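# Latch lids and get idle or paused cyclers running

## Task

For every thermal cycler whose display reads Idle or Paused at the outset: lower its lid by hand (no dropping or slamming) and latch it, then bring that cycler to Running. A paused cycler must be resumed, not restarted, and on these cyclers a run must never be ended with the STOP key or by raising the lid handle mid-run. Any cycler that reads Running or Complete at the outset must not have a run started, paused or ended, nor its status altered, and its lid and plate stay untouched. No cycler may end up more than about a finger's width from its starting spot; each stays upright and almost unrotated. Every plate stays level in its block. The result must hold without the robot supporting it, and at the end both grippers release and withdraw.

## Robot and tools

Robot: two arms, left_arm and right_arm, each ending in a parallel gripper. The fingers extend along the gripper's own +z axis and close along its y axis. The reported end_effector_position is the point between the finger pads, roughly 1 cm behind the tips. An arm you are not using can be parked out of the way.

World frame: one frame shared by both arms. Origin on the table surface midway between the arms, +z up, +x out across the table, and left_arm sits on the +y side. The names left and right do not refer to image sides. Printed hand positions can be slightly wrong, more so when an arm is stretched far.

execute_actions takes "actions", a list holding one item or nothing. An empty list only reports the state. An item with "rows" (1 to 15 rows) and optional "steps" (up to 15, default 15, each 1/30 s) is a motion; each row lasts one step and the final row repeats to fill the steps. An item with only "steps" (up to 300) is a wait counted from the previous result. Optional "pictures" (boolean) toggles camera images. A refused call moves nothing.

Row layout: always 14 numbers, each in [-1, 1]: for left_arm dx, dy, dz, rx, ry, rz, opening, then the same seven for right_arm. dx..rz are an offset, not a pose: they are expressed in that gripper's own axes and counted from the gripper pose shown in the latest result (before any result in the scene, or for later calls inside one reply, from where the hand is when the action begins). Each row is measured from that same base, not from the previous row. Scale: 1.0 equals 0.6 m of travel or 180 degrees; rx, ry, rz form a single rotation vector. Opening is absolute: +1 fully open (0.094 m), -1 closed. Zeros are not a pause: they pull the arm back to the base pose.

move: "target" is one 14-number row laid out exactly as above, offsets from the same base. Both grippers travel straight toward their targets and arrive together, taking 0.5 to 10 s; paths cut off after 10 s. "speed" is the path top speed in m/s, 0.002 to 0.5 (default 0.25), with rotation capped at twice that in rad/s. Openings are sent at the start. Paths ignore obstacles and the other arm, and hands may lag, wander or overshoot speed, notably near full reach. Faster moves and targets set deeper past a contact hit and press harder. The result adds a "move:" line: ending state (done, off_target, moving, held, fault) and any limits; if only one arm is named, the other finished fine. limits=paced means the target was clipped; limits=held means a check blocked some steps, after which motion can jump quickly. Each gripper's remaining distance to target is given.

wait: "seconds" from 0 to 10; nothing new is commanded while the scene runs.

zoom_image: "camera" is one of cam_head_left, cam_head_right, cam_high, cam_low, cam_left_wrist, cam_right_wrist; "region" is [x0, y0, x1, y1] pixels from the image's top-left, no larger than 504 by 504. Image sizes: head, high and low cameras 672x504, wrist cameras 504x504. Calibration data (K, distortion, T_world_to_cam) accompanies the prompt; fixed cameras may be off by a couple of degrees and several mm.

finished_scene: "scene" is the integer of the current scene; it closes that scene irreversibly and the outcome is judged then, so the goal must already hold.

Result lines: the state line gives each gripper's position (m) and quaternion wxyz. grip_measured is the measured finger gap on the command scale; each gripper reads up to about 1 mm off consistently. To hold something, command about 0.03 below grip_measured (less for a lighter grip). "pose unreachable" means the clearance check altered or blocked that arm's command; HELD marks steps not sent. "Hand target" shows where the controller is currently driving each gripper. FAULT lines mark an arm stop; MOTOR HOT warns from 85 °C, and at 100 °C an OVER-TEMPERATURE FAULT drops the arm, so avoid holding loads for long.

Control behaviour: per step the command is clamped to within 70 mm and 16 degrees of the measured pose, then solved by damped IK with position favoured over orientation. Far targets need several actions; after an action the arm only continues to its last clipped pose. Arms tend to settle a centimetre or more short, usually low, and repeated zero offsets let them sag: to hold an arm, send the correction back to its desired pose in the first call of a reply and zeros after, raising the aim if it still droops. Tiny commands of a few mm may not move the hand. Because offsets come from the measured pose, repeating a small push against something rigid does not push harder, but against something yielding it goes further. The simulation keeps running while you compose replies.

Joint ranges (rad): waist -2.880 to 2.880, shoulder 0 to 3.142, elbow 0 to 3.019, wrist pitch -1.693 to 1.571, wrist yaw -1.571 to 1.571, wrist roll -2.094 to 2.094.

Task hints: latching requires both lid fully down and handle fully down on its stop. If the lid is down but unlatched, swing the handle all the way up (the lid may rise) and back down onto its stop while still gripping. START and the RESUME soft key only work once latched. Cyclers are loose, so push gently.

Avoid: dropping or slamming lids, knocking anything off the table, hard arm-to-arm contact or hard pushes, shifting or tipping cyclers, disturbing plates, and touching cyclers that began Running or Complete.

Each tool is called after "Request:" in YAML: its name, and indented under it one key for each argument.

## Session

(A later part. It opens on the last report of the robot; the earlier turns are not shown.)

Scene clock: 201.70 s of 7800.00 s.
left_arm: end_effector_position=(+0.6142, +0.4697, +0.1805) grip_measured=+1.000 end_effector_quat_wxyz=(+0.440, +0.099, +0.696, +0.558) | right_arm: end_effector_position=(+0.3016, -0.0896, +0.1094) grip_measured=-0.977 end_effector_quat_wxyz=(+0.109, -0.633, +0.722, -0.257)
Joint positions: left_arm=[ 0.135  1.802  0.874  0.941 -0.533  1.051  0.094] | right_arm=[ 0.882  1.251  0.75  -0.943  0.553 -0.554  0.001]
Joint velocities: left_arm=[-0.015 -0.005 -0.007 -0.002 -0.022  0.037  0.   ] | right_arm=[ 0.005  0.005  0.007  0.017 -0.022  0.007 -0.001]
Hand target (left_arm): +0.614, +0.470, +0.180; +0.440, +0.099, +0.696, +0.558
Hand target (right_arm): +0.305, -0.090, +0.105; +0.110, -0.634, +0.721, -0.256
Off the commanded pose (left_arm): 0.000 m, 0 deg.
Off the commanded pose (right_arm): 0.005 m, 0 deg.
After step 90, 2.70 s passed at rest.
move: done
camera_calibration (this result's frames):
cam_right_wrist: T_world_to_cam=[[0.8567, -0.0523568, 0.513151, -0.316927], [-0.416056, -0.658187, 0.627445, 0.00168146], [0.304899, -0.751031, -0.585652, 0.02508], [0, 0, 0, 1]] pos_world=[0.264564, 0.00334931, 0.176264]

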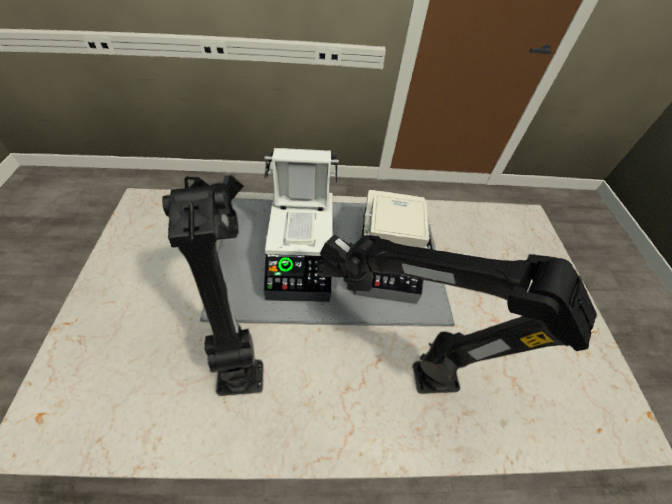

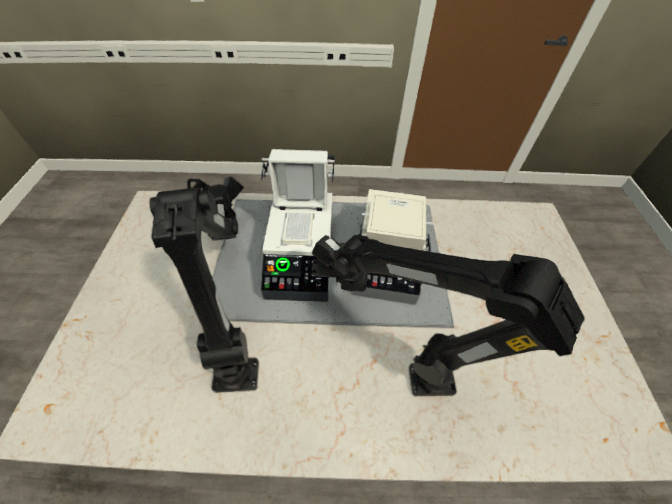

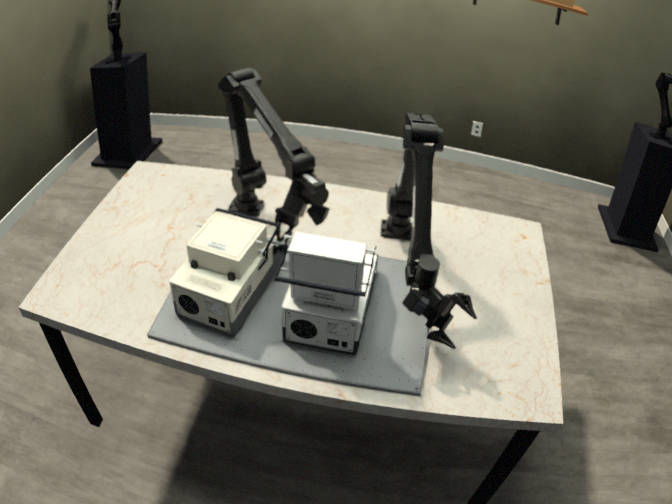

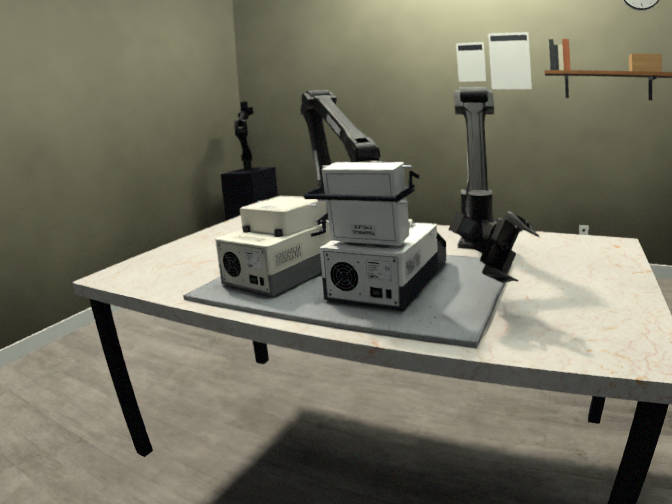

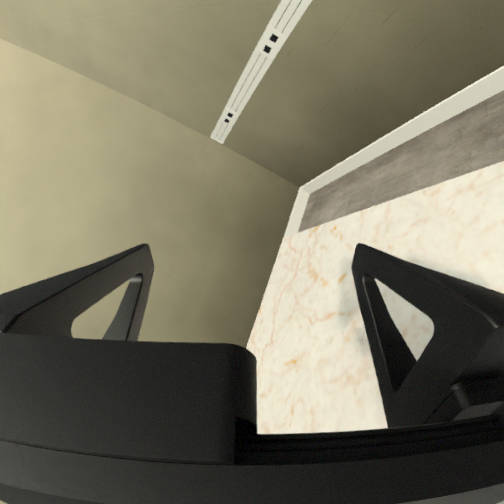

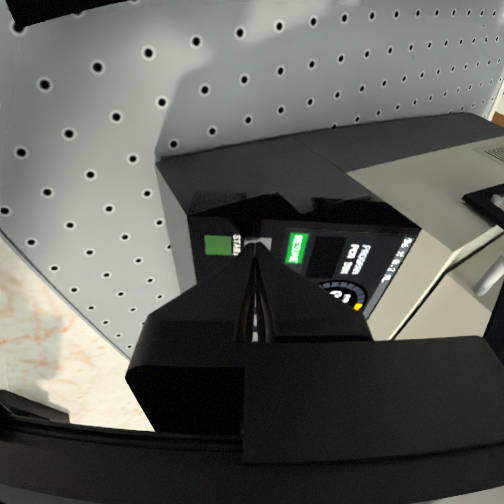

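Aligned; press down.

Request:
move:
  target: [0,0,0,0,0,0,1,-0.004,0.008,0.022,0,0,0,-1]
  speed: 0.02

Request:
move:
  target: [0,0,0,0,0,0,1,0,-0.09,-0.12,0,0,0,-1]
  speed: 0.08

Scene clock: 211.93 s of 7800.00 s.
left_arm: end_effector_position=(+0.6142, +0.4697, +0.1805) grip_measured=+1.000 end_effector_quat_wxyz=(+0.440, +0.099, +0.696, +0.558) | right_arm: end_effector_position=(+0.3013, -0.0900, +0.1009) grip_measured=-0.977 end_effector_quat_wxyz=(+0.110, -0.633, +0.722, -0.257)
Joint positions: left_arm=[ 0.135  1.802  0.874  0.941 -0.533  1.051  0.094] | right_arm=[ 0.882  1.263  0.734 -0.915  0.553 -0.555  0.001]
Joint velocities: left_arm=[-0.015  0.005 -0.012 -0.017 -0.007 -0.022  0.   ] | right_arm=[-0.015 -0.005  0.002 -0.002  0.022 -0.037 -0.   ]
Hand target (left_arm): +0.614, +0.470, +0.180; +0.440, +0.099, +0.696, +0.558
Hand target (right_arm): +0.304, -0.090, +0.096; +0.109, -0.632, +0.723, -0.257
Off the commanded pose (left_arm): 0.000 m, 0 deg.
Off the commanded pose (right_arm): 0.006 m, 0 deg.
After step 90, 6.27 s passed at rest.
move: done
camera_calibration (this result's frames):
cam_right_wrist: T_world_to_cam=[[0.856587, -0.0519275, 0.513383, -0.312285], [-0.41581, -0.658605, 0.62717, 0.00654501], [0.305549, -0.750695, -0.585744, 0.0197476], [0, 0, 0, 1]] pos_world=[0.264187, 0.00291881, 0.167784]

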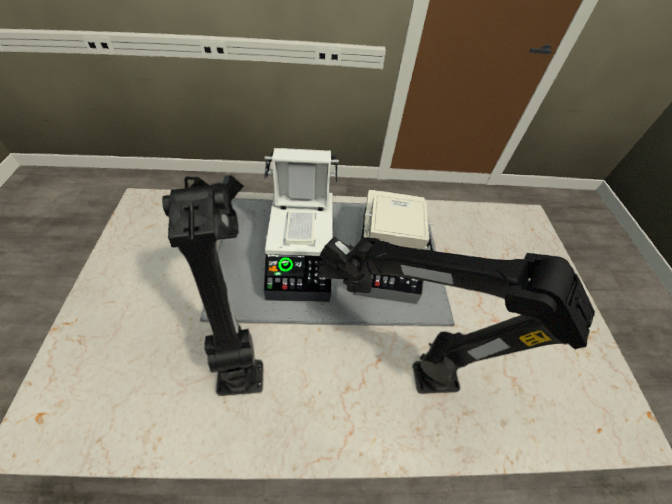

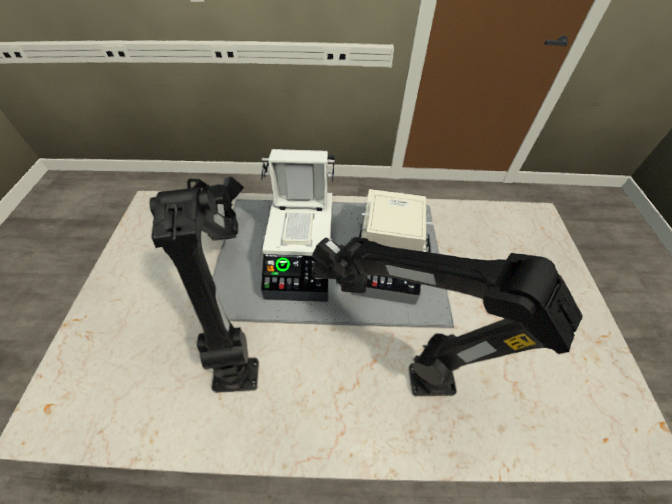

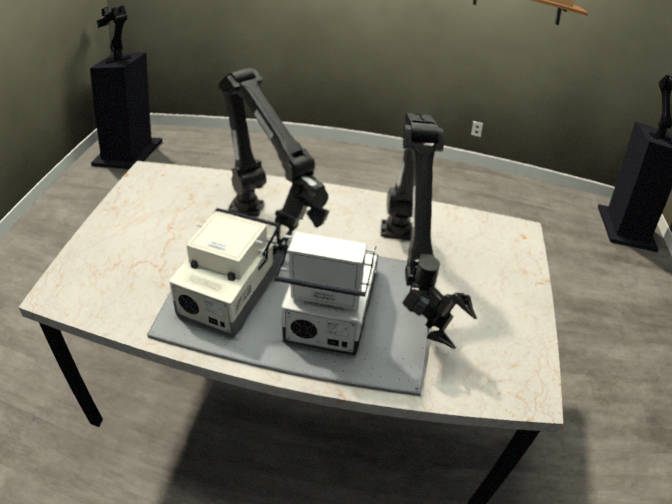

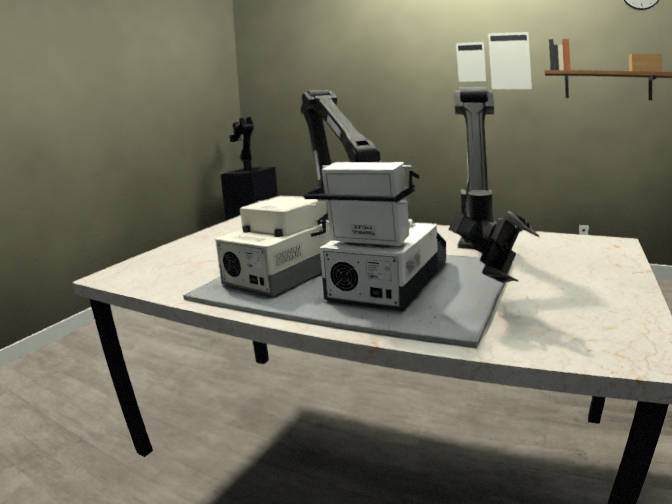

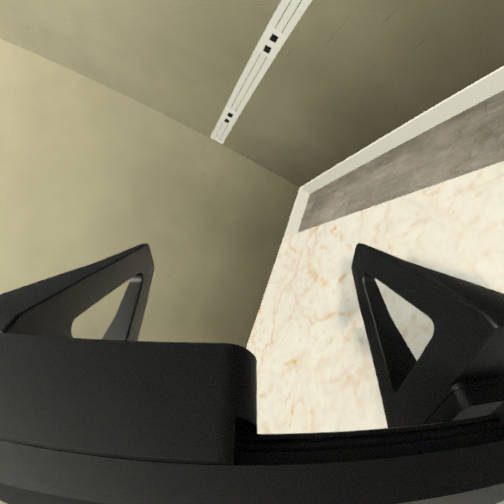

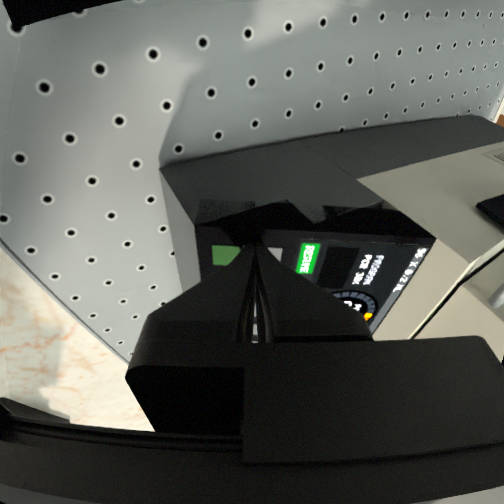

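Scene clock: 213.40 s of 7800.00 s.
left_arm: end_effector_position=(+0.6142, +0.4697, +0.1805) grip_measured=+1.000 end_effector_quat_wxyz=(+0.440, +0.099, +0.696, +0.558) | right_arm: end_effector_position=(+0.3056, -0.0845, +0.1693) grip_measured=-0.977 end_effector_quat_wxyz=(+0.096, -0.636, +0.720, -0.260)
Joint positions: left_arm=[ 0.135  1.802  0.874  0.941 -0.533  1.051  0.094] | right_arm=[ 0.882  1.212  0.891 -1.152  0.553 -0.555  0.001]
Joint velocities: left_arm=[-0.005 -0.015  0.012  0.002 -0.007  0.037  0.   ] | right_arm=[-0.005 -0.005  0.012 -0.012 -0.037  0.051  0.   ]
Hand target (left_arm): +0.614, +0.470, +0.180; +0.440, +0.099, +0.696, +0.558
Hand target (right_arm): +0.314, -0.078, +0.189; +0.110, -0.633, +0.722, -0.257
Off the commanded pose (left_arm): 0.000 m, 0 deg.
Off the commanded pose (right_arm): 0.023 m, 2 deg.
move: off_target (right_arm)
camera_calibration (this result's frames):
cam_right_wrist: T_world_to_cam=[[0.865482, -0.0402473, 0.499321, -0.350063], [-0.404598, -0.643881, 0.649398, -0.0368529], [0.295367, -0.764066, -0.573552, 0.0625813], [0, 0, 0, 1]] pos_world=[0.269578, 0.00999824, 0.23462]

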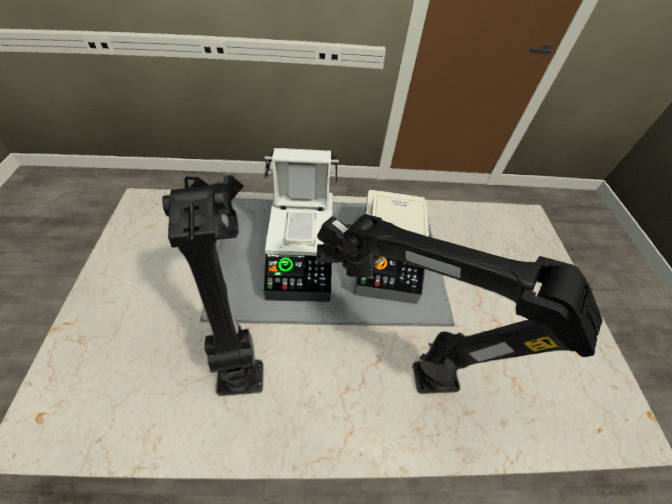

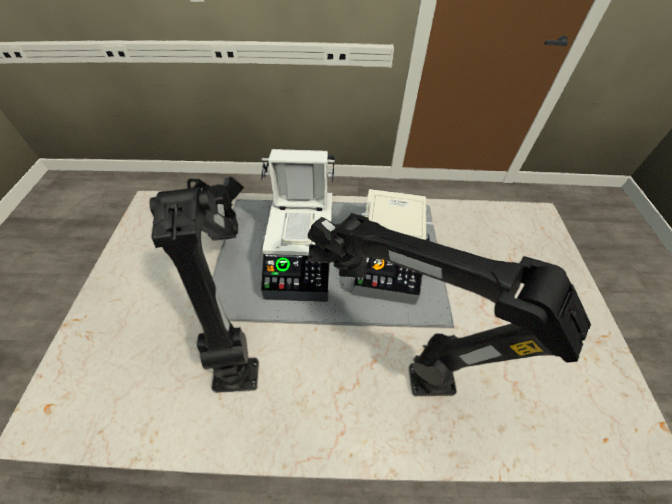

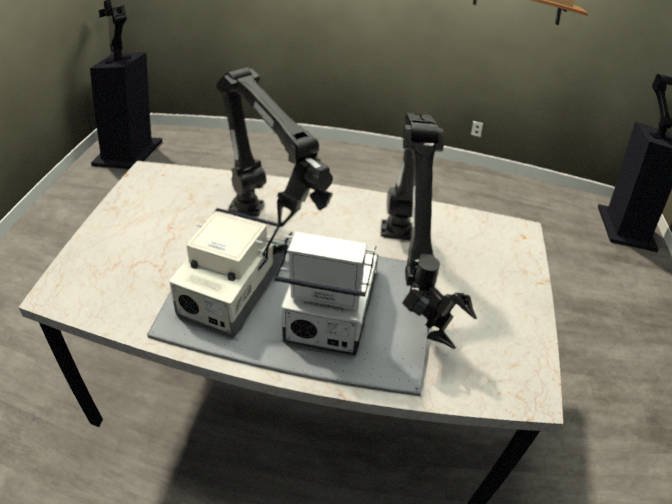

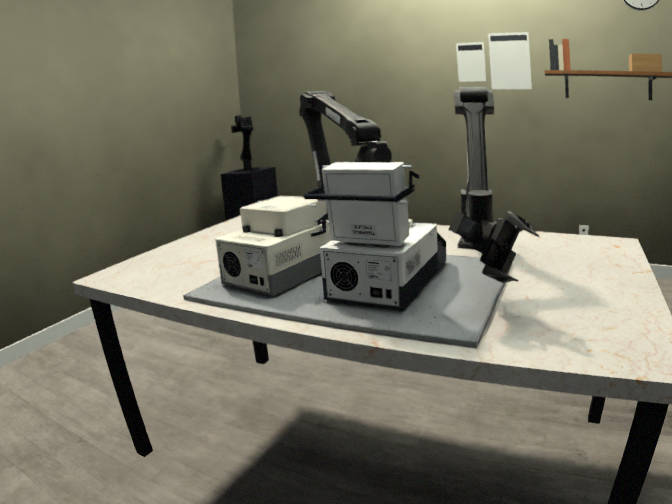

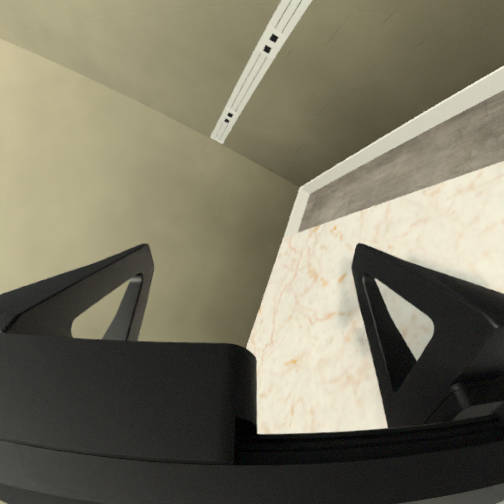

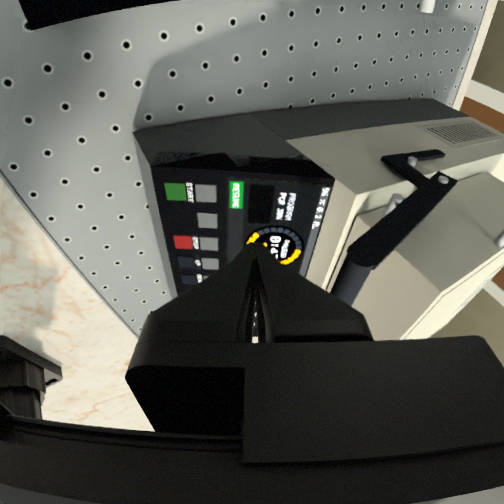

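Request:
move:
  target: [0,0,0,0,0,0,1,0.002,0.035,0.082,0,0,0,-1]
  speed: 0.04

Scene clock: 220.30 s of 7800.00 s.
left_arm: end_effector_position=(+0.6142, +0.4697, +0.1805) grip_measured=+1.000 end_effector_quat_wxyz=(+0.440, +0.099, +0.696, +0.558) | right_arm: end_effector_position=(+0.3061, -0.0968, +0.1226) grip_measured=-0.977 end_effector_quat_wxyz=(+0.097, -0.634, +0.722, -0.260)
Joint positions: left_arm=[ 0.135  1.802  0.874  0.941 -0.533  1.051  0.094] | right_arm=[ 0.858  1.237  0.778 -0.999  0.553 -0.577  0.001]
Joint velocities: left_arm=[-0.024 -0.015  0.007  0.002 -0.007 -0.022  0.   ] | right_arm=[-0.005  0.005  0.012 -0.007 -0.051 -0.037 -0.   ]
Hand target (left_arm): +0.614, +0.470, +0.180; +0.440, +0.099, +0.696, +0.558
Hand target (right_arm): +0.309, -0.097, +0.117; +0.095, -0.636, +0.720, -0.260
Off the commanded pose (left_arm): 0.000 m, 0 deg.
Off the commanded pose (right_arm): 0.007 m, 0 deg.
After step 90, 2.27 s passed at rest.
move: done
camera_calibration (this result's frames):
cam_right_wrist: T_world_to_cam=[[0.863524, -0.0457307, 0.50223, -0.327984], [-0.410441, -0.642381, 0.647213, -0.0121047], [0.293025, -0.76502, -0.573481, 0.0268465], [0, 0, 0, 1]] pos_world=[0.270387, -0.00223665, 0.187953]

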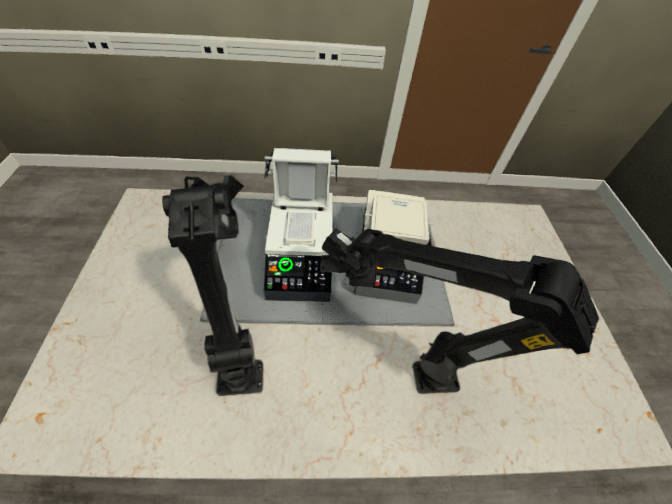

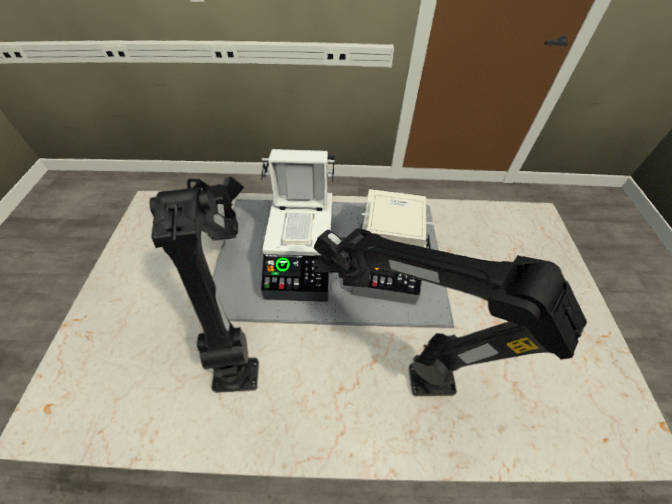

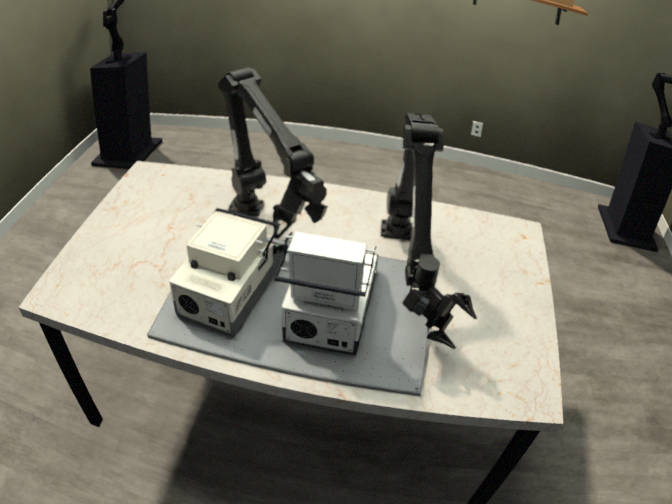

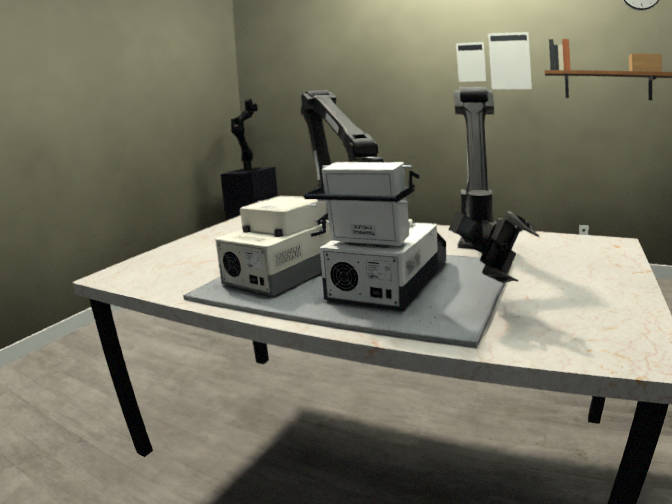

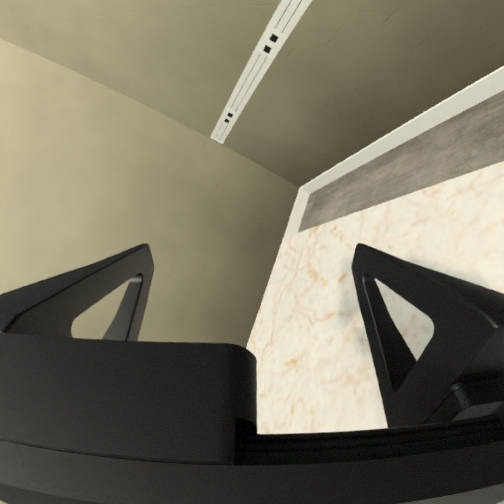

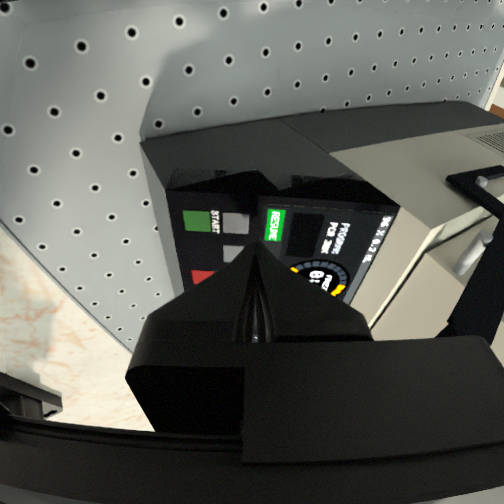

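Request:
move:
  target: [0,0,0,0,0,0,1,-0.02,0.022,0.062,0,0,0,-1]
  speed: 0.02

Request:
move:
  target: [0,0,0,0,0,0,1,0,-0.09,-0.12,0,0,0,-1]
  speed: 0.08

Scene clock: 230.87 s of 7800.00 s.
left_arm: end_effector_position=(+0.6142, +0.4697, +0.1805) grip_measured=+1.000 end_effector_quat_wxyz=(+0.440, +0.099, +0.696, +0.558) | right_arm: end_effector_position=(+0.3094, -0.0928, +0.1041) grip_measured=-0.978 end_effector_quat_wxyz=(+0.104, -0.632, +0.723, -0.260)
Joint positions: left_arm=[ 0.135  1.802  0.874  0.941 -0.533  1.051  0.094] | right_arm=[ 0.858  1.271  0.751 -0.923  0.554 -0.577  0.001]
Joint velocities: left_arm=[-0.005 -0.024 -0.002  0.012 -0.007  0.066  0.   ] | right_arm=[-0.005 -0.005  0.022 -0.007 -0.022 -0.022  0.001]
Hand target (left_arm): +0.614, +0.470, +0.180; +0.440, +0.099, +0.696, +0.558
Hand target (right_arm): +0.312, -0.094, +0.084; +0.096, -0.633, +0.722, -0.260
Off the commanded pose (left_arm): 0.000 m, 0 deg.
Off the commanded pose (right_arm): 0.022 m, 1 deg.
After step 90, 5.27 s passed at rest.
move: off_target (right_arm)
camera_calibration (this result's frames):
cam_right_wrist: T_world_to_cam=[[0.858643, -0.0507115, 0.51006, -0.321149], [-0.416307, -0.649528, 0.63624, 0.00614311], [0.299033, -0.758645, -0.578824, 0.0175872], [0, 0, 0, 1]] pos_world=[0.273051, 0.0010466, 0.170077]

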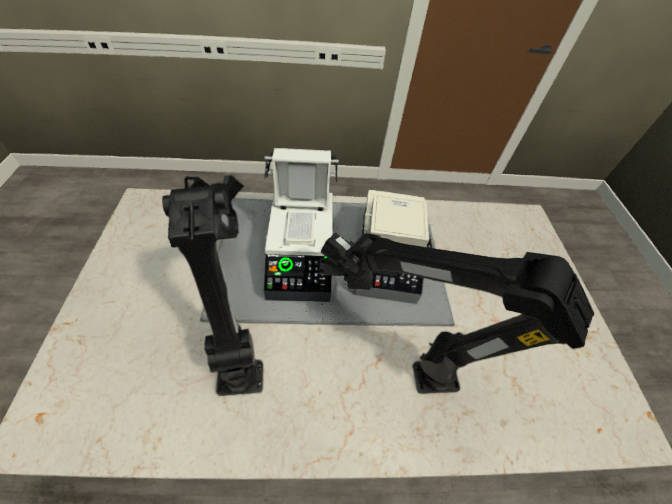

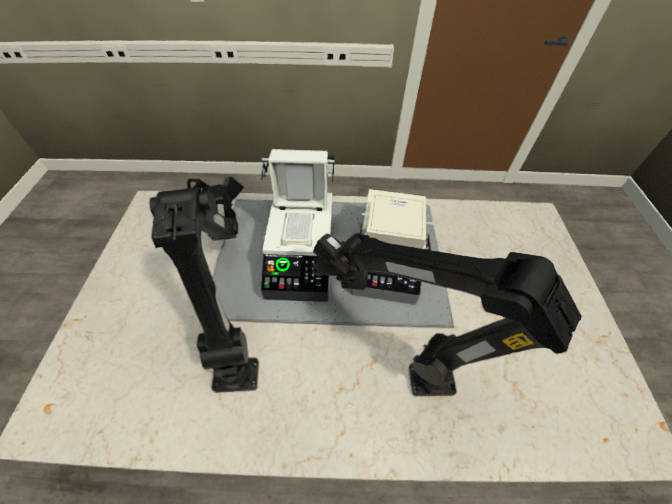

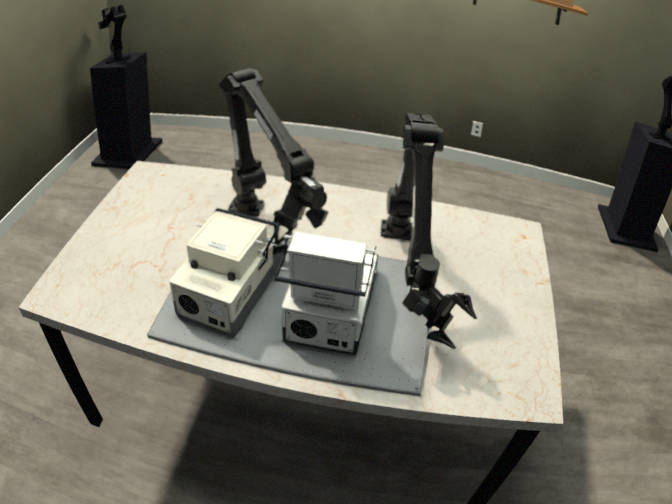

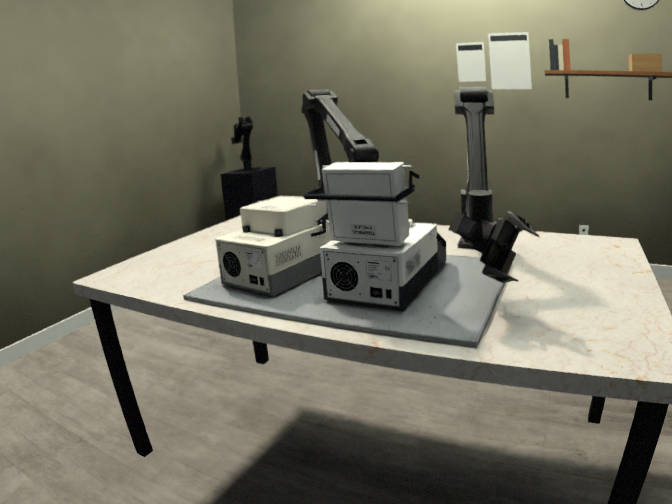

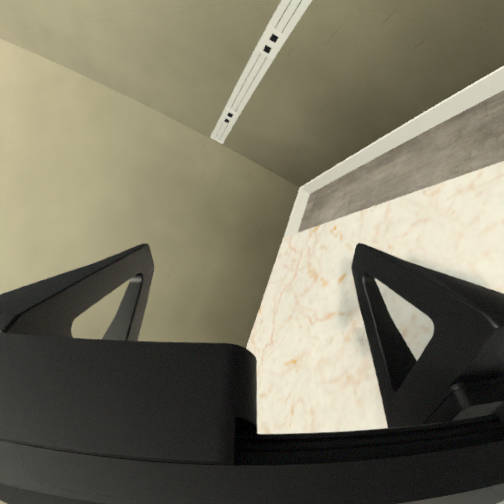

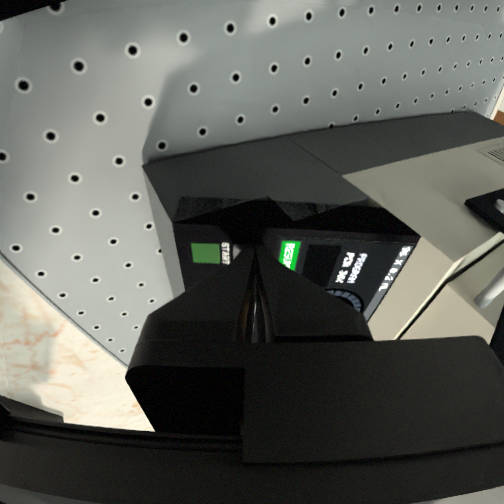

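Scene clock: 232.33 s of 7800.00 s.
left_arm: end_effector_position=(+0.6142, +0.4697, +0.1805) grip_measured=+1.000 end_effector_quat_wxyz=(+0.440, +0.099, +0.696, +0.558) | right_arm: end_effector_position=(+0.3143, -0.0866, +0.1721) grip_measured=-0.978 end_effector_quat_wxyz=(+0.089, -0.636, +0.720, -0.262)
Joint positions: left_arm=[ 0.135  1.802  0.874  0.941 -0.533  1.051  0.094] | right_arm=[ 0.859  1.226  0.91  -1.158  0.554 -0.577  0.001]
Joint velocities: left_arm=[ 0.005 -0.005  0.007 -0.002 -0.007 -0.007  0.   ] | right_arm=[ 0.005 -0.015  0.002 -0.017 -0.007 -0.007 -0.   ]
Hand target (left_arm): +0.614, +0.470, +0.180; +0.440, +0.099, +0.696, +0.558
Hand target (right_arm): +0.322, -0.080, +0.192; +0.104, -0.632, +0.723, -0.260
Off the commanded pose (left_arm): 0.000 m, 0 deg.
Off the commanded pose (right_arm): 0.023 m, 2 deg.
move: off_target (right_arm)
camera_calibration (this result's frames):
cam_right_wrist: T_world_to_cam=[[0.868089, -0.0383237, 0.494927, -0.359014], [-0.403931, -0.634074, 0.659386, -0.0376285], [0.28855, -0.772322, -0.565913, 0.0601121], [0, 0, 0, 1]] pos_world=[0.279111, 0.00880794, 0.236516]

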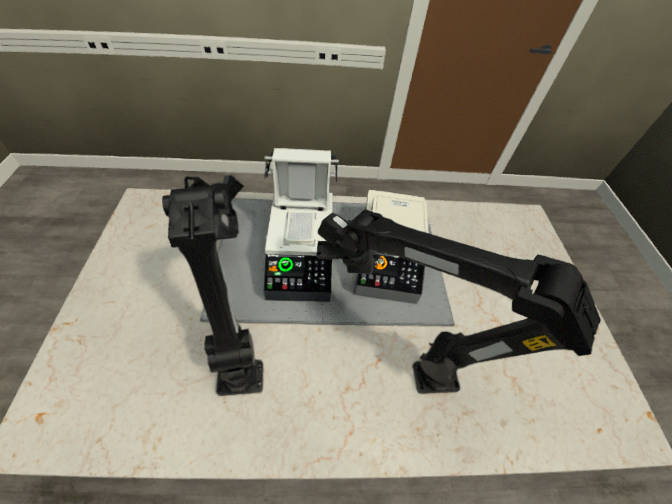

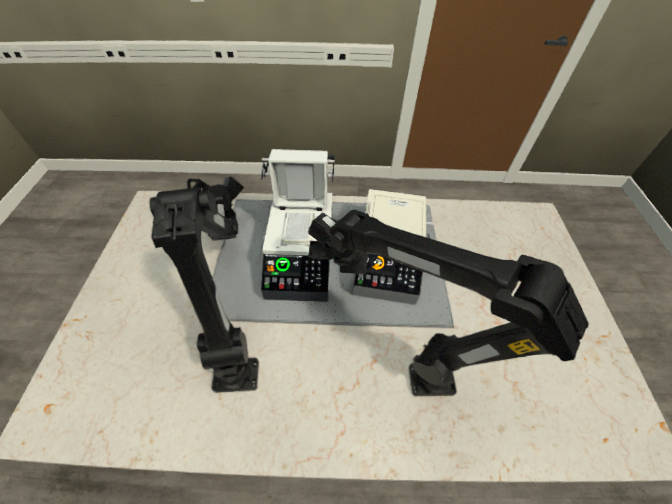

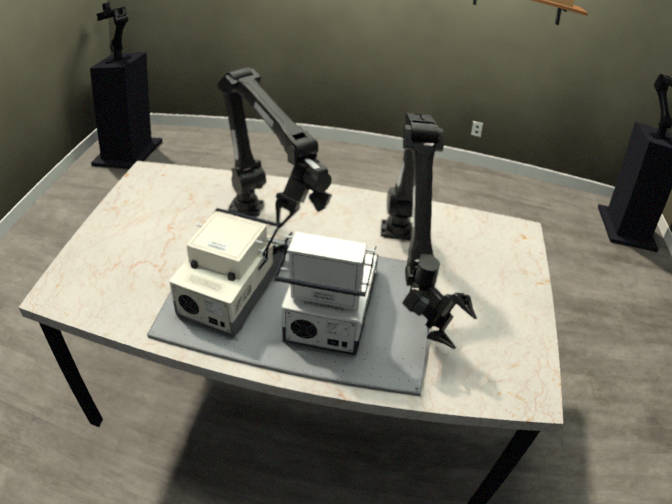

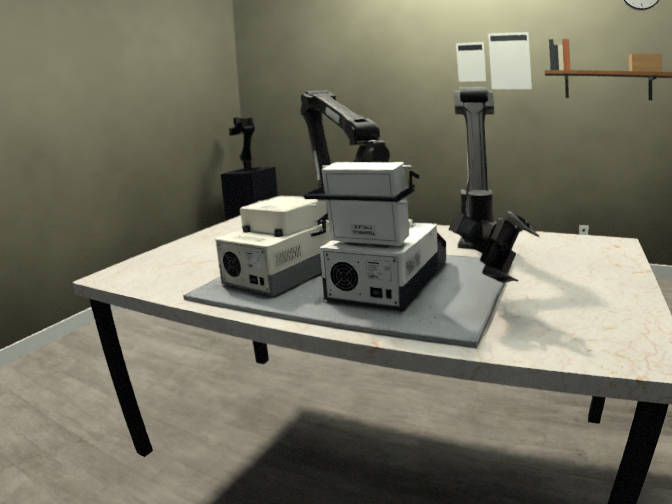

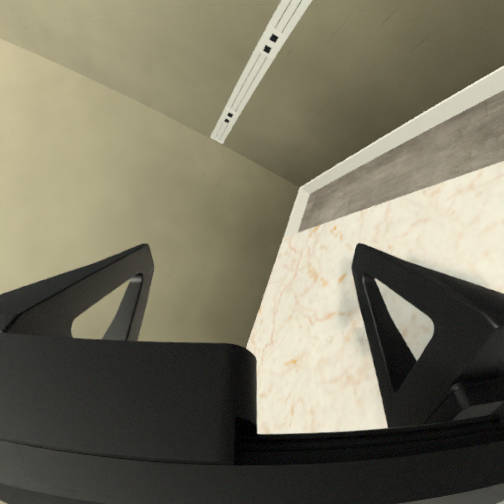

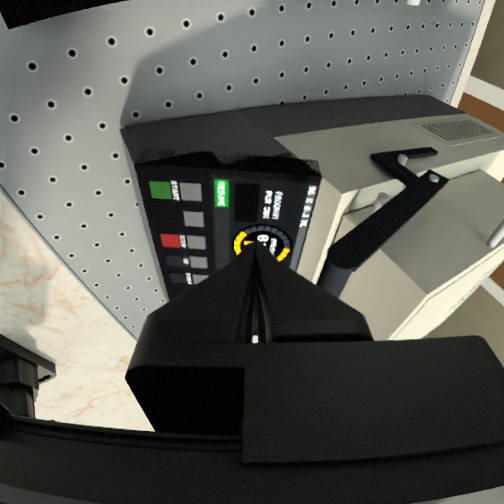

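Request:
move:
  target: [0,0,0,0,0,0,1,-0.012,0.055,0.072,0,0,0,-1]
  speed: 0.04

Scene clock: 239.73 s of 7800.00 s.
left_arm: end_effector_position=(+0.6142, +0.4697, +0.1805) grip_measured=+1.000 end_effector_quat_wxyz=(+0.440, +0.099, +0.696, +0.558) | right_arm: end_effector_position=(+0.3058, -0.0935, +0.1230) grip_measured=-0.978 end_effector_quat_wxyz=(+0.084, -0.639, +0.718, -0.263)
Joint positions: left_arm=[ 0.135  1.802  0.874  0.941 -0.533  1.051  0.094] | right_arm=[ 0.866  1.259  0.799 -1.028  0.554 -0.575  0.001]
Joint velocities: left_arm=[ 0.005 -0.015 -0.012 -0.017 -0.037 -0.037  0.   ] | right_arm=[-0.005 -0.015 -0.022  0.027  0.007 -0.022 -0.001]
Hand target (left_arm): +0.614, +0.470, +0.180; +0.440, +0.099, +0.696, +0.558
Hand target (right_arm): +0.306, -0.089, +0.118; +0.090, -0.636, +0.720, -0.262
Off the commanded pose (left_arm): 0.000 m, 0 deg.
Off the commanded pose (right_arm): 0.007 m, 1 deg.
After step 90, 2.73 s passed at rest.
move: done
camera_calibration (this result's frames):
cam_right_wrist: T_world_to_cam=[[0.871978, -0.0297785, 0.488639, -0.327279], [-0.395984, -0.629789, 0.668253, -0.0161906], [0.28784, -0.776195, -0.560954, 0.028681], [0, 0, 0, 1]] pos_world=[0.270713, 0.00231949, 0.186829]

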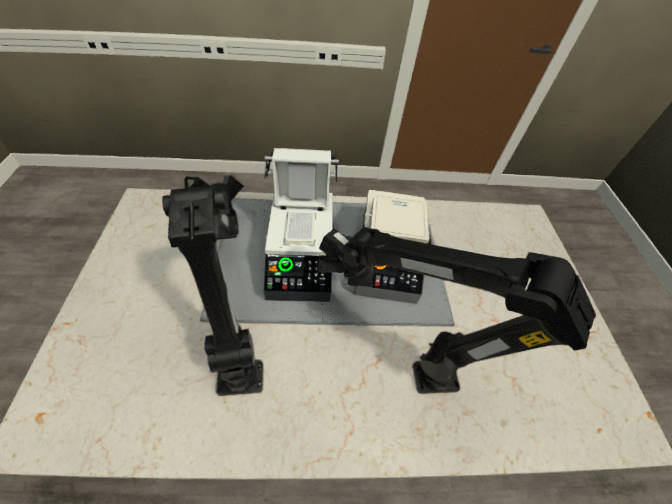

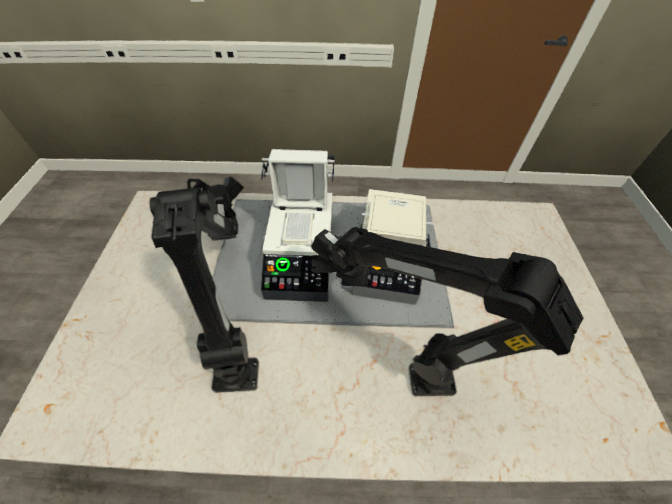

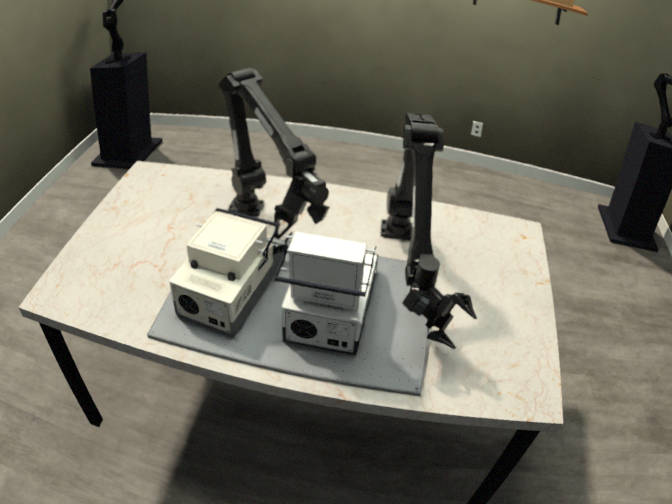

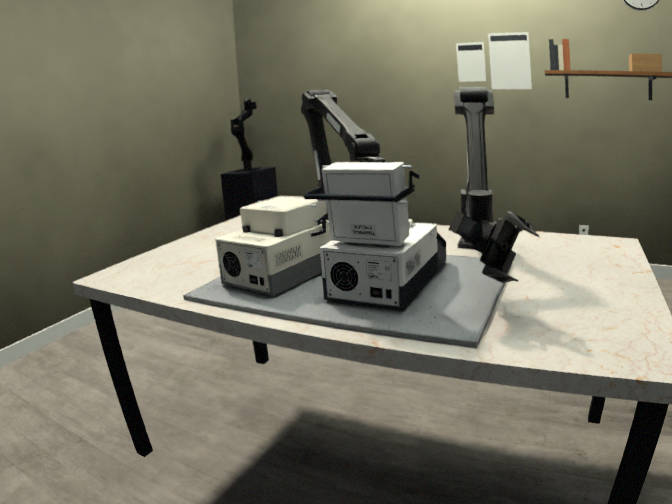

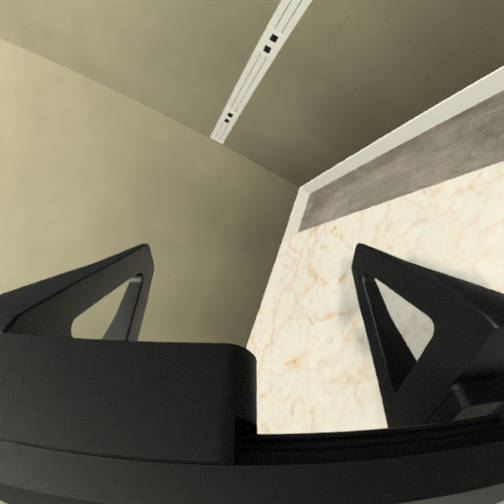

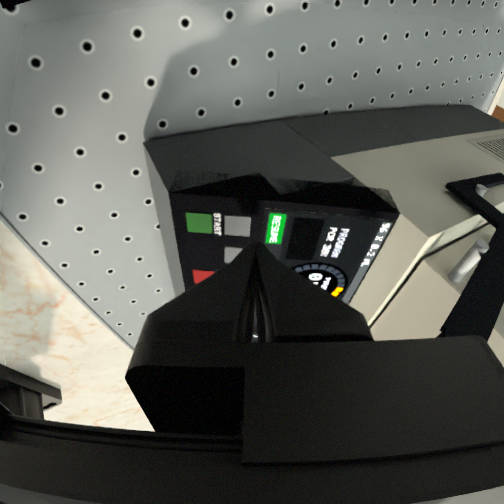

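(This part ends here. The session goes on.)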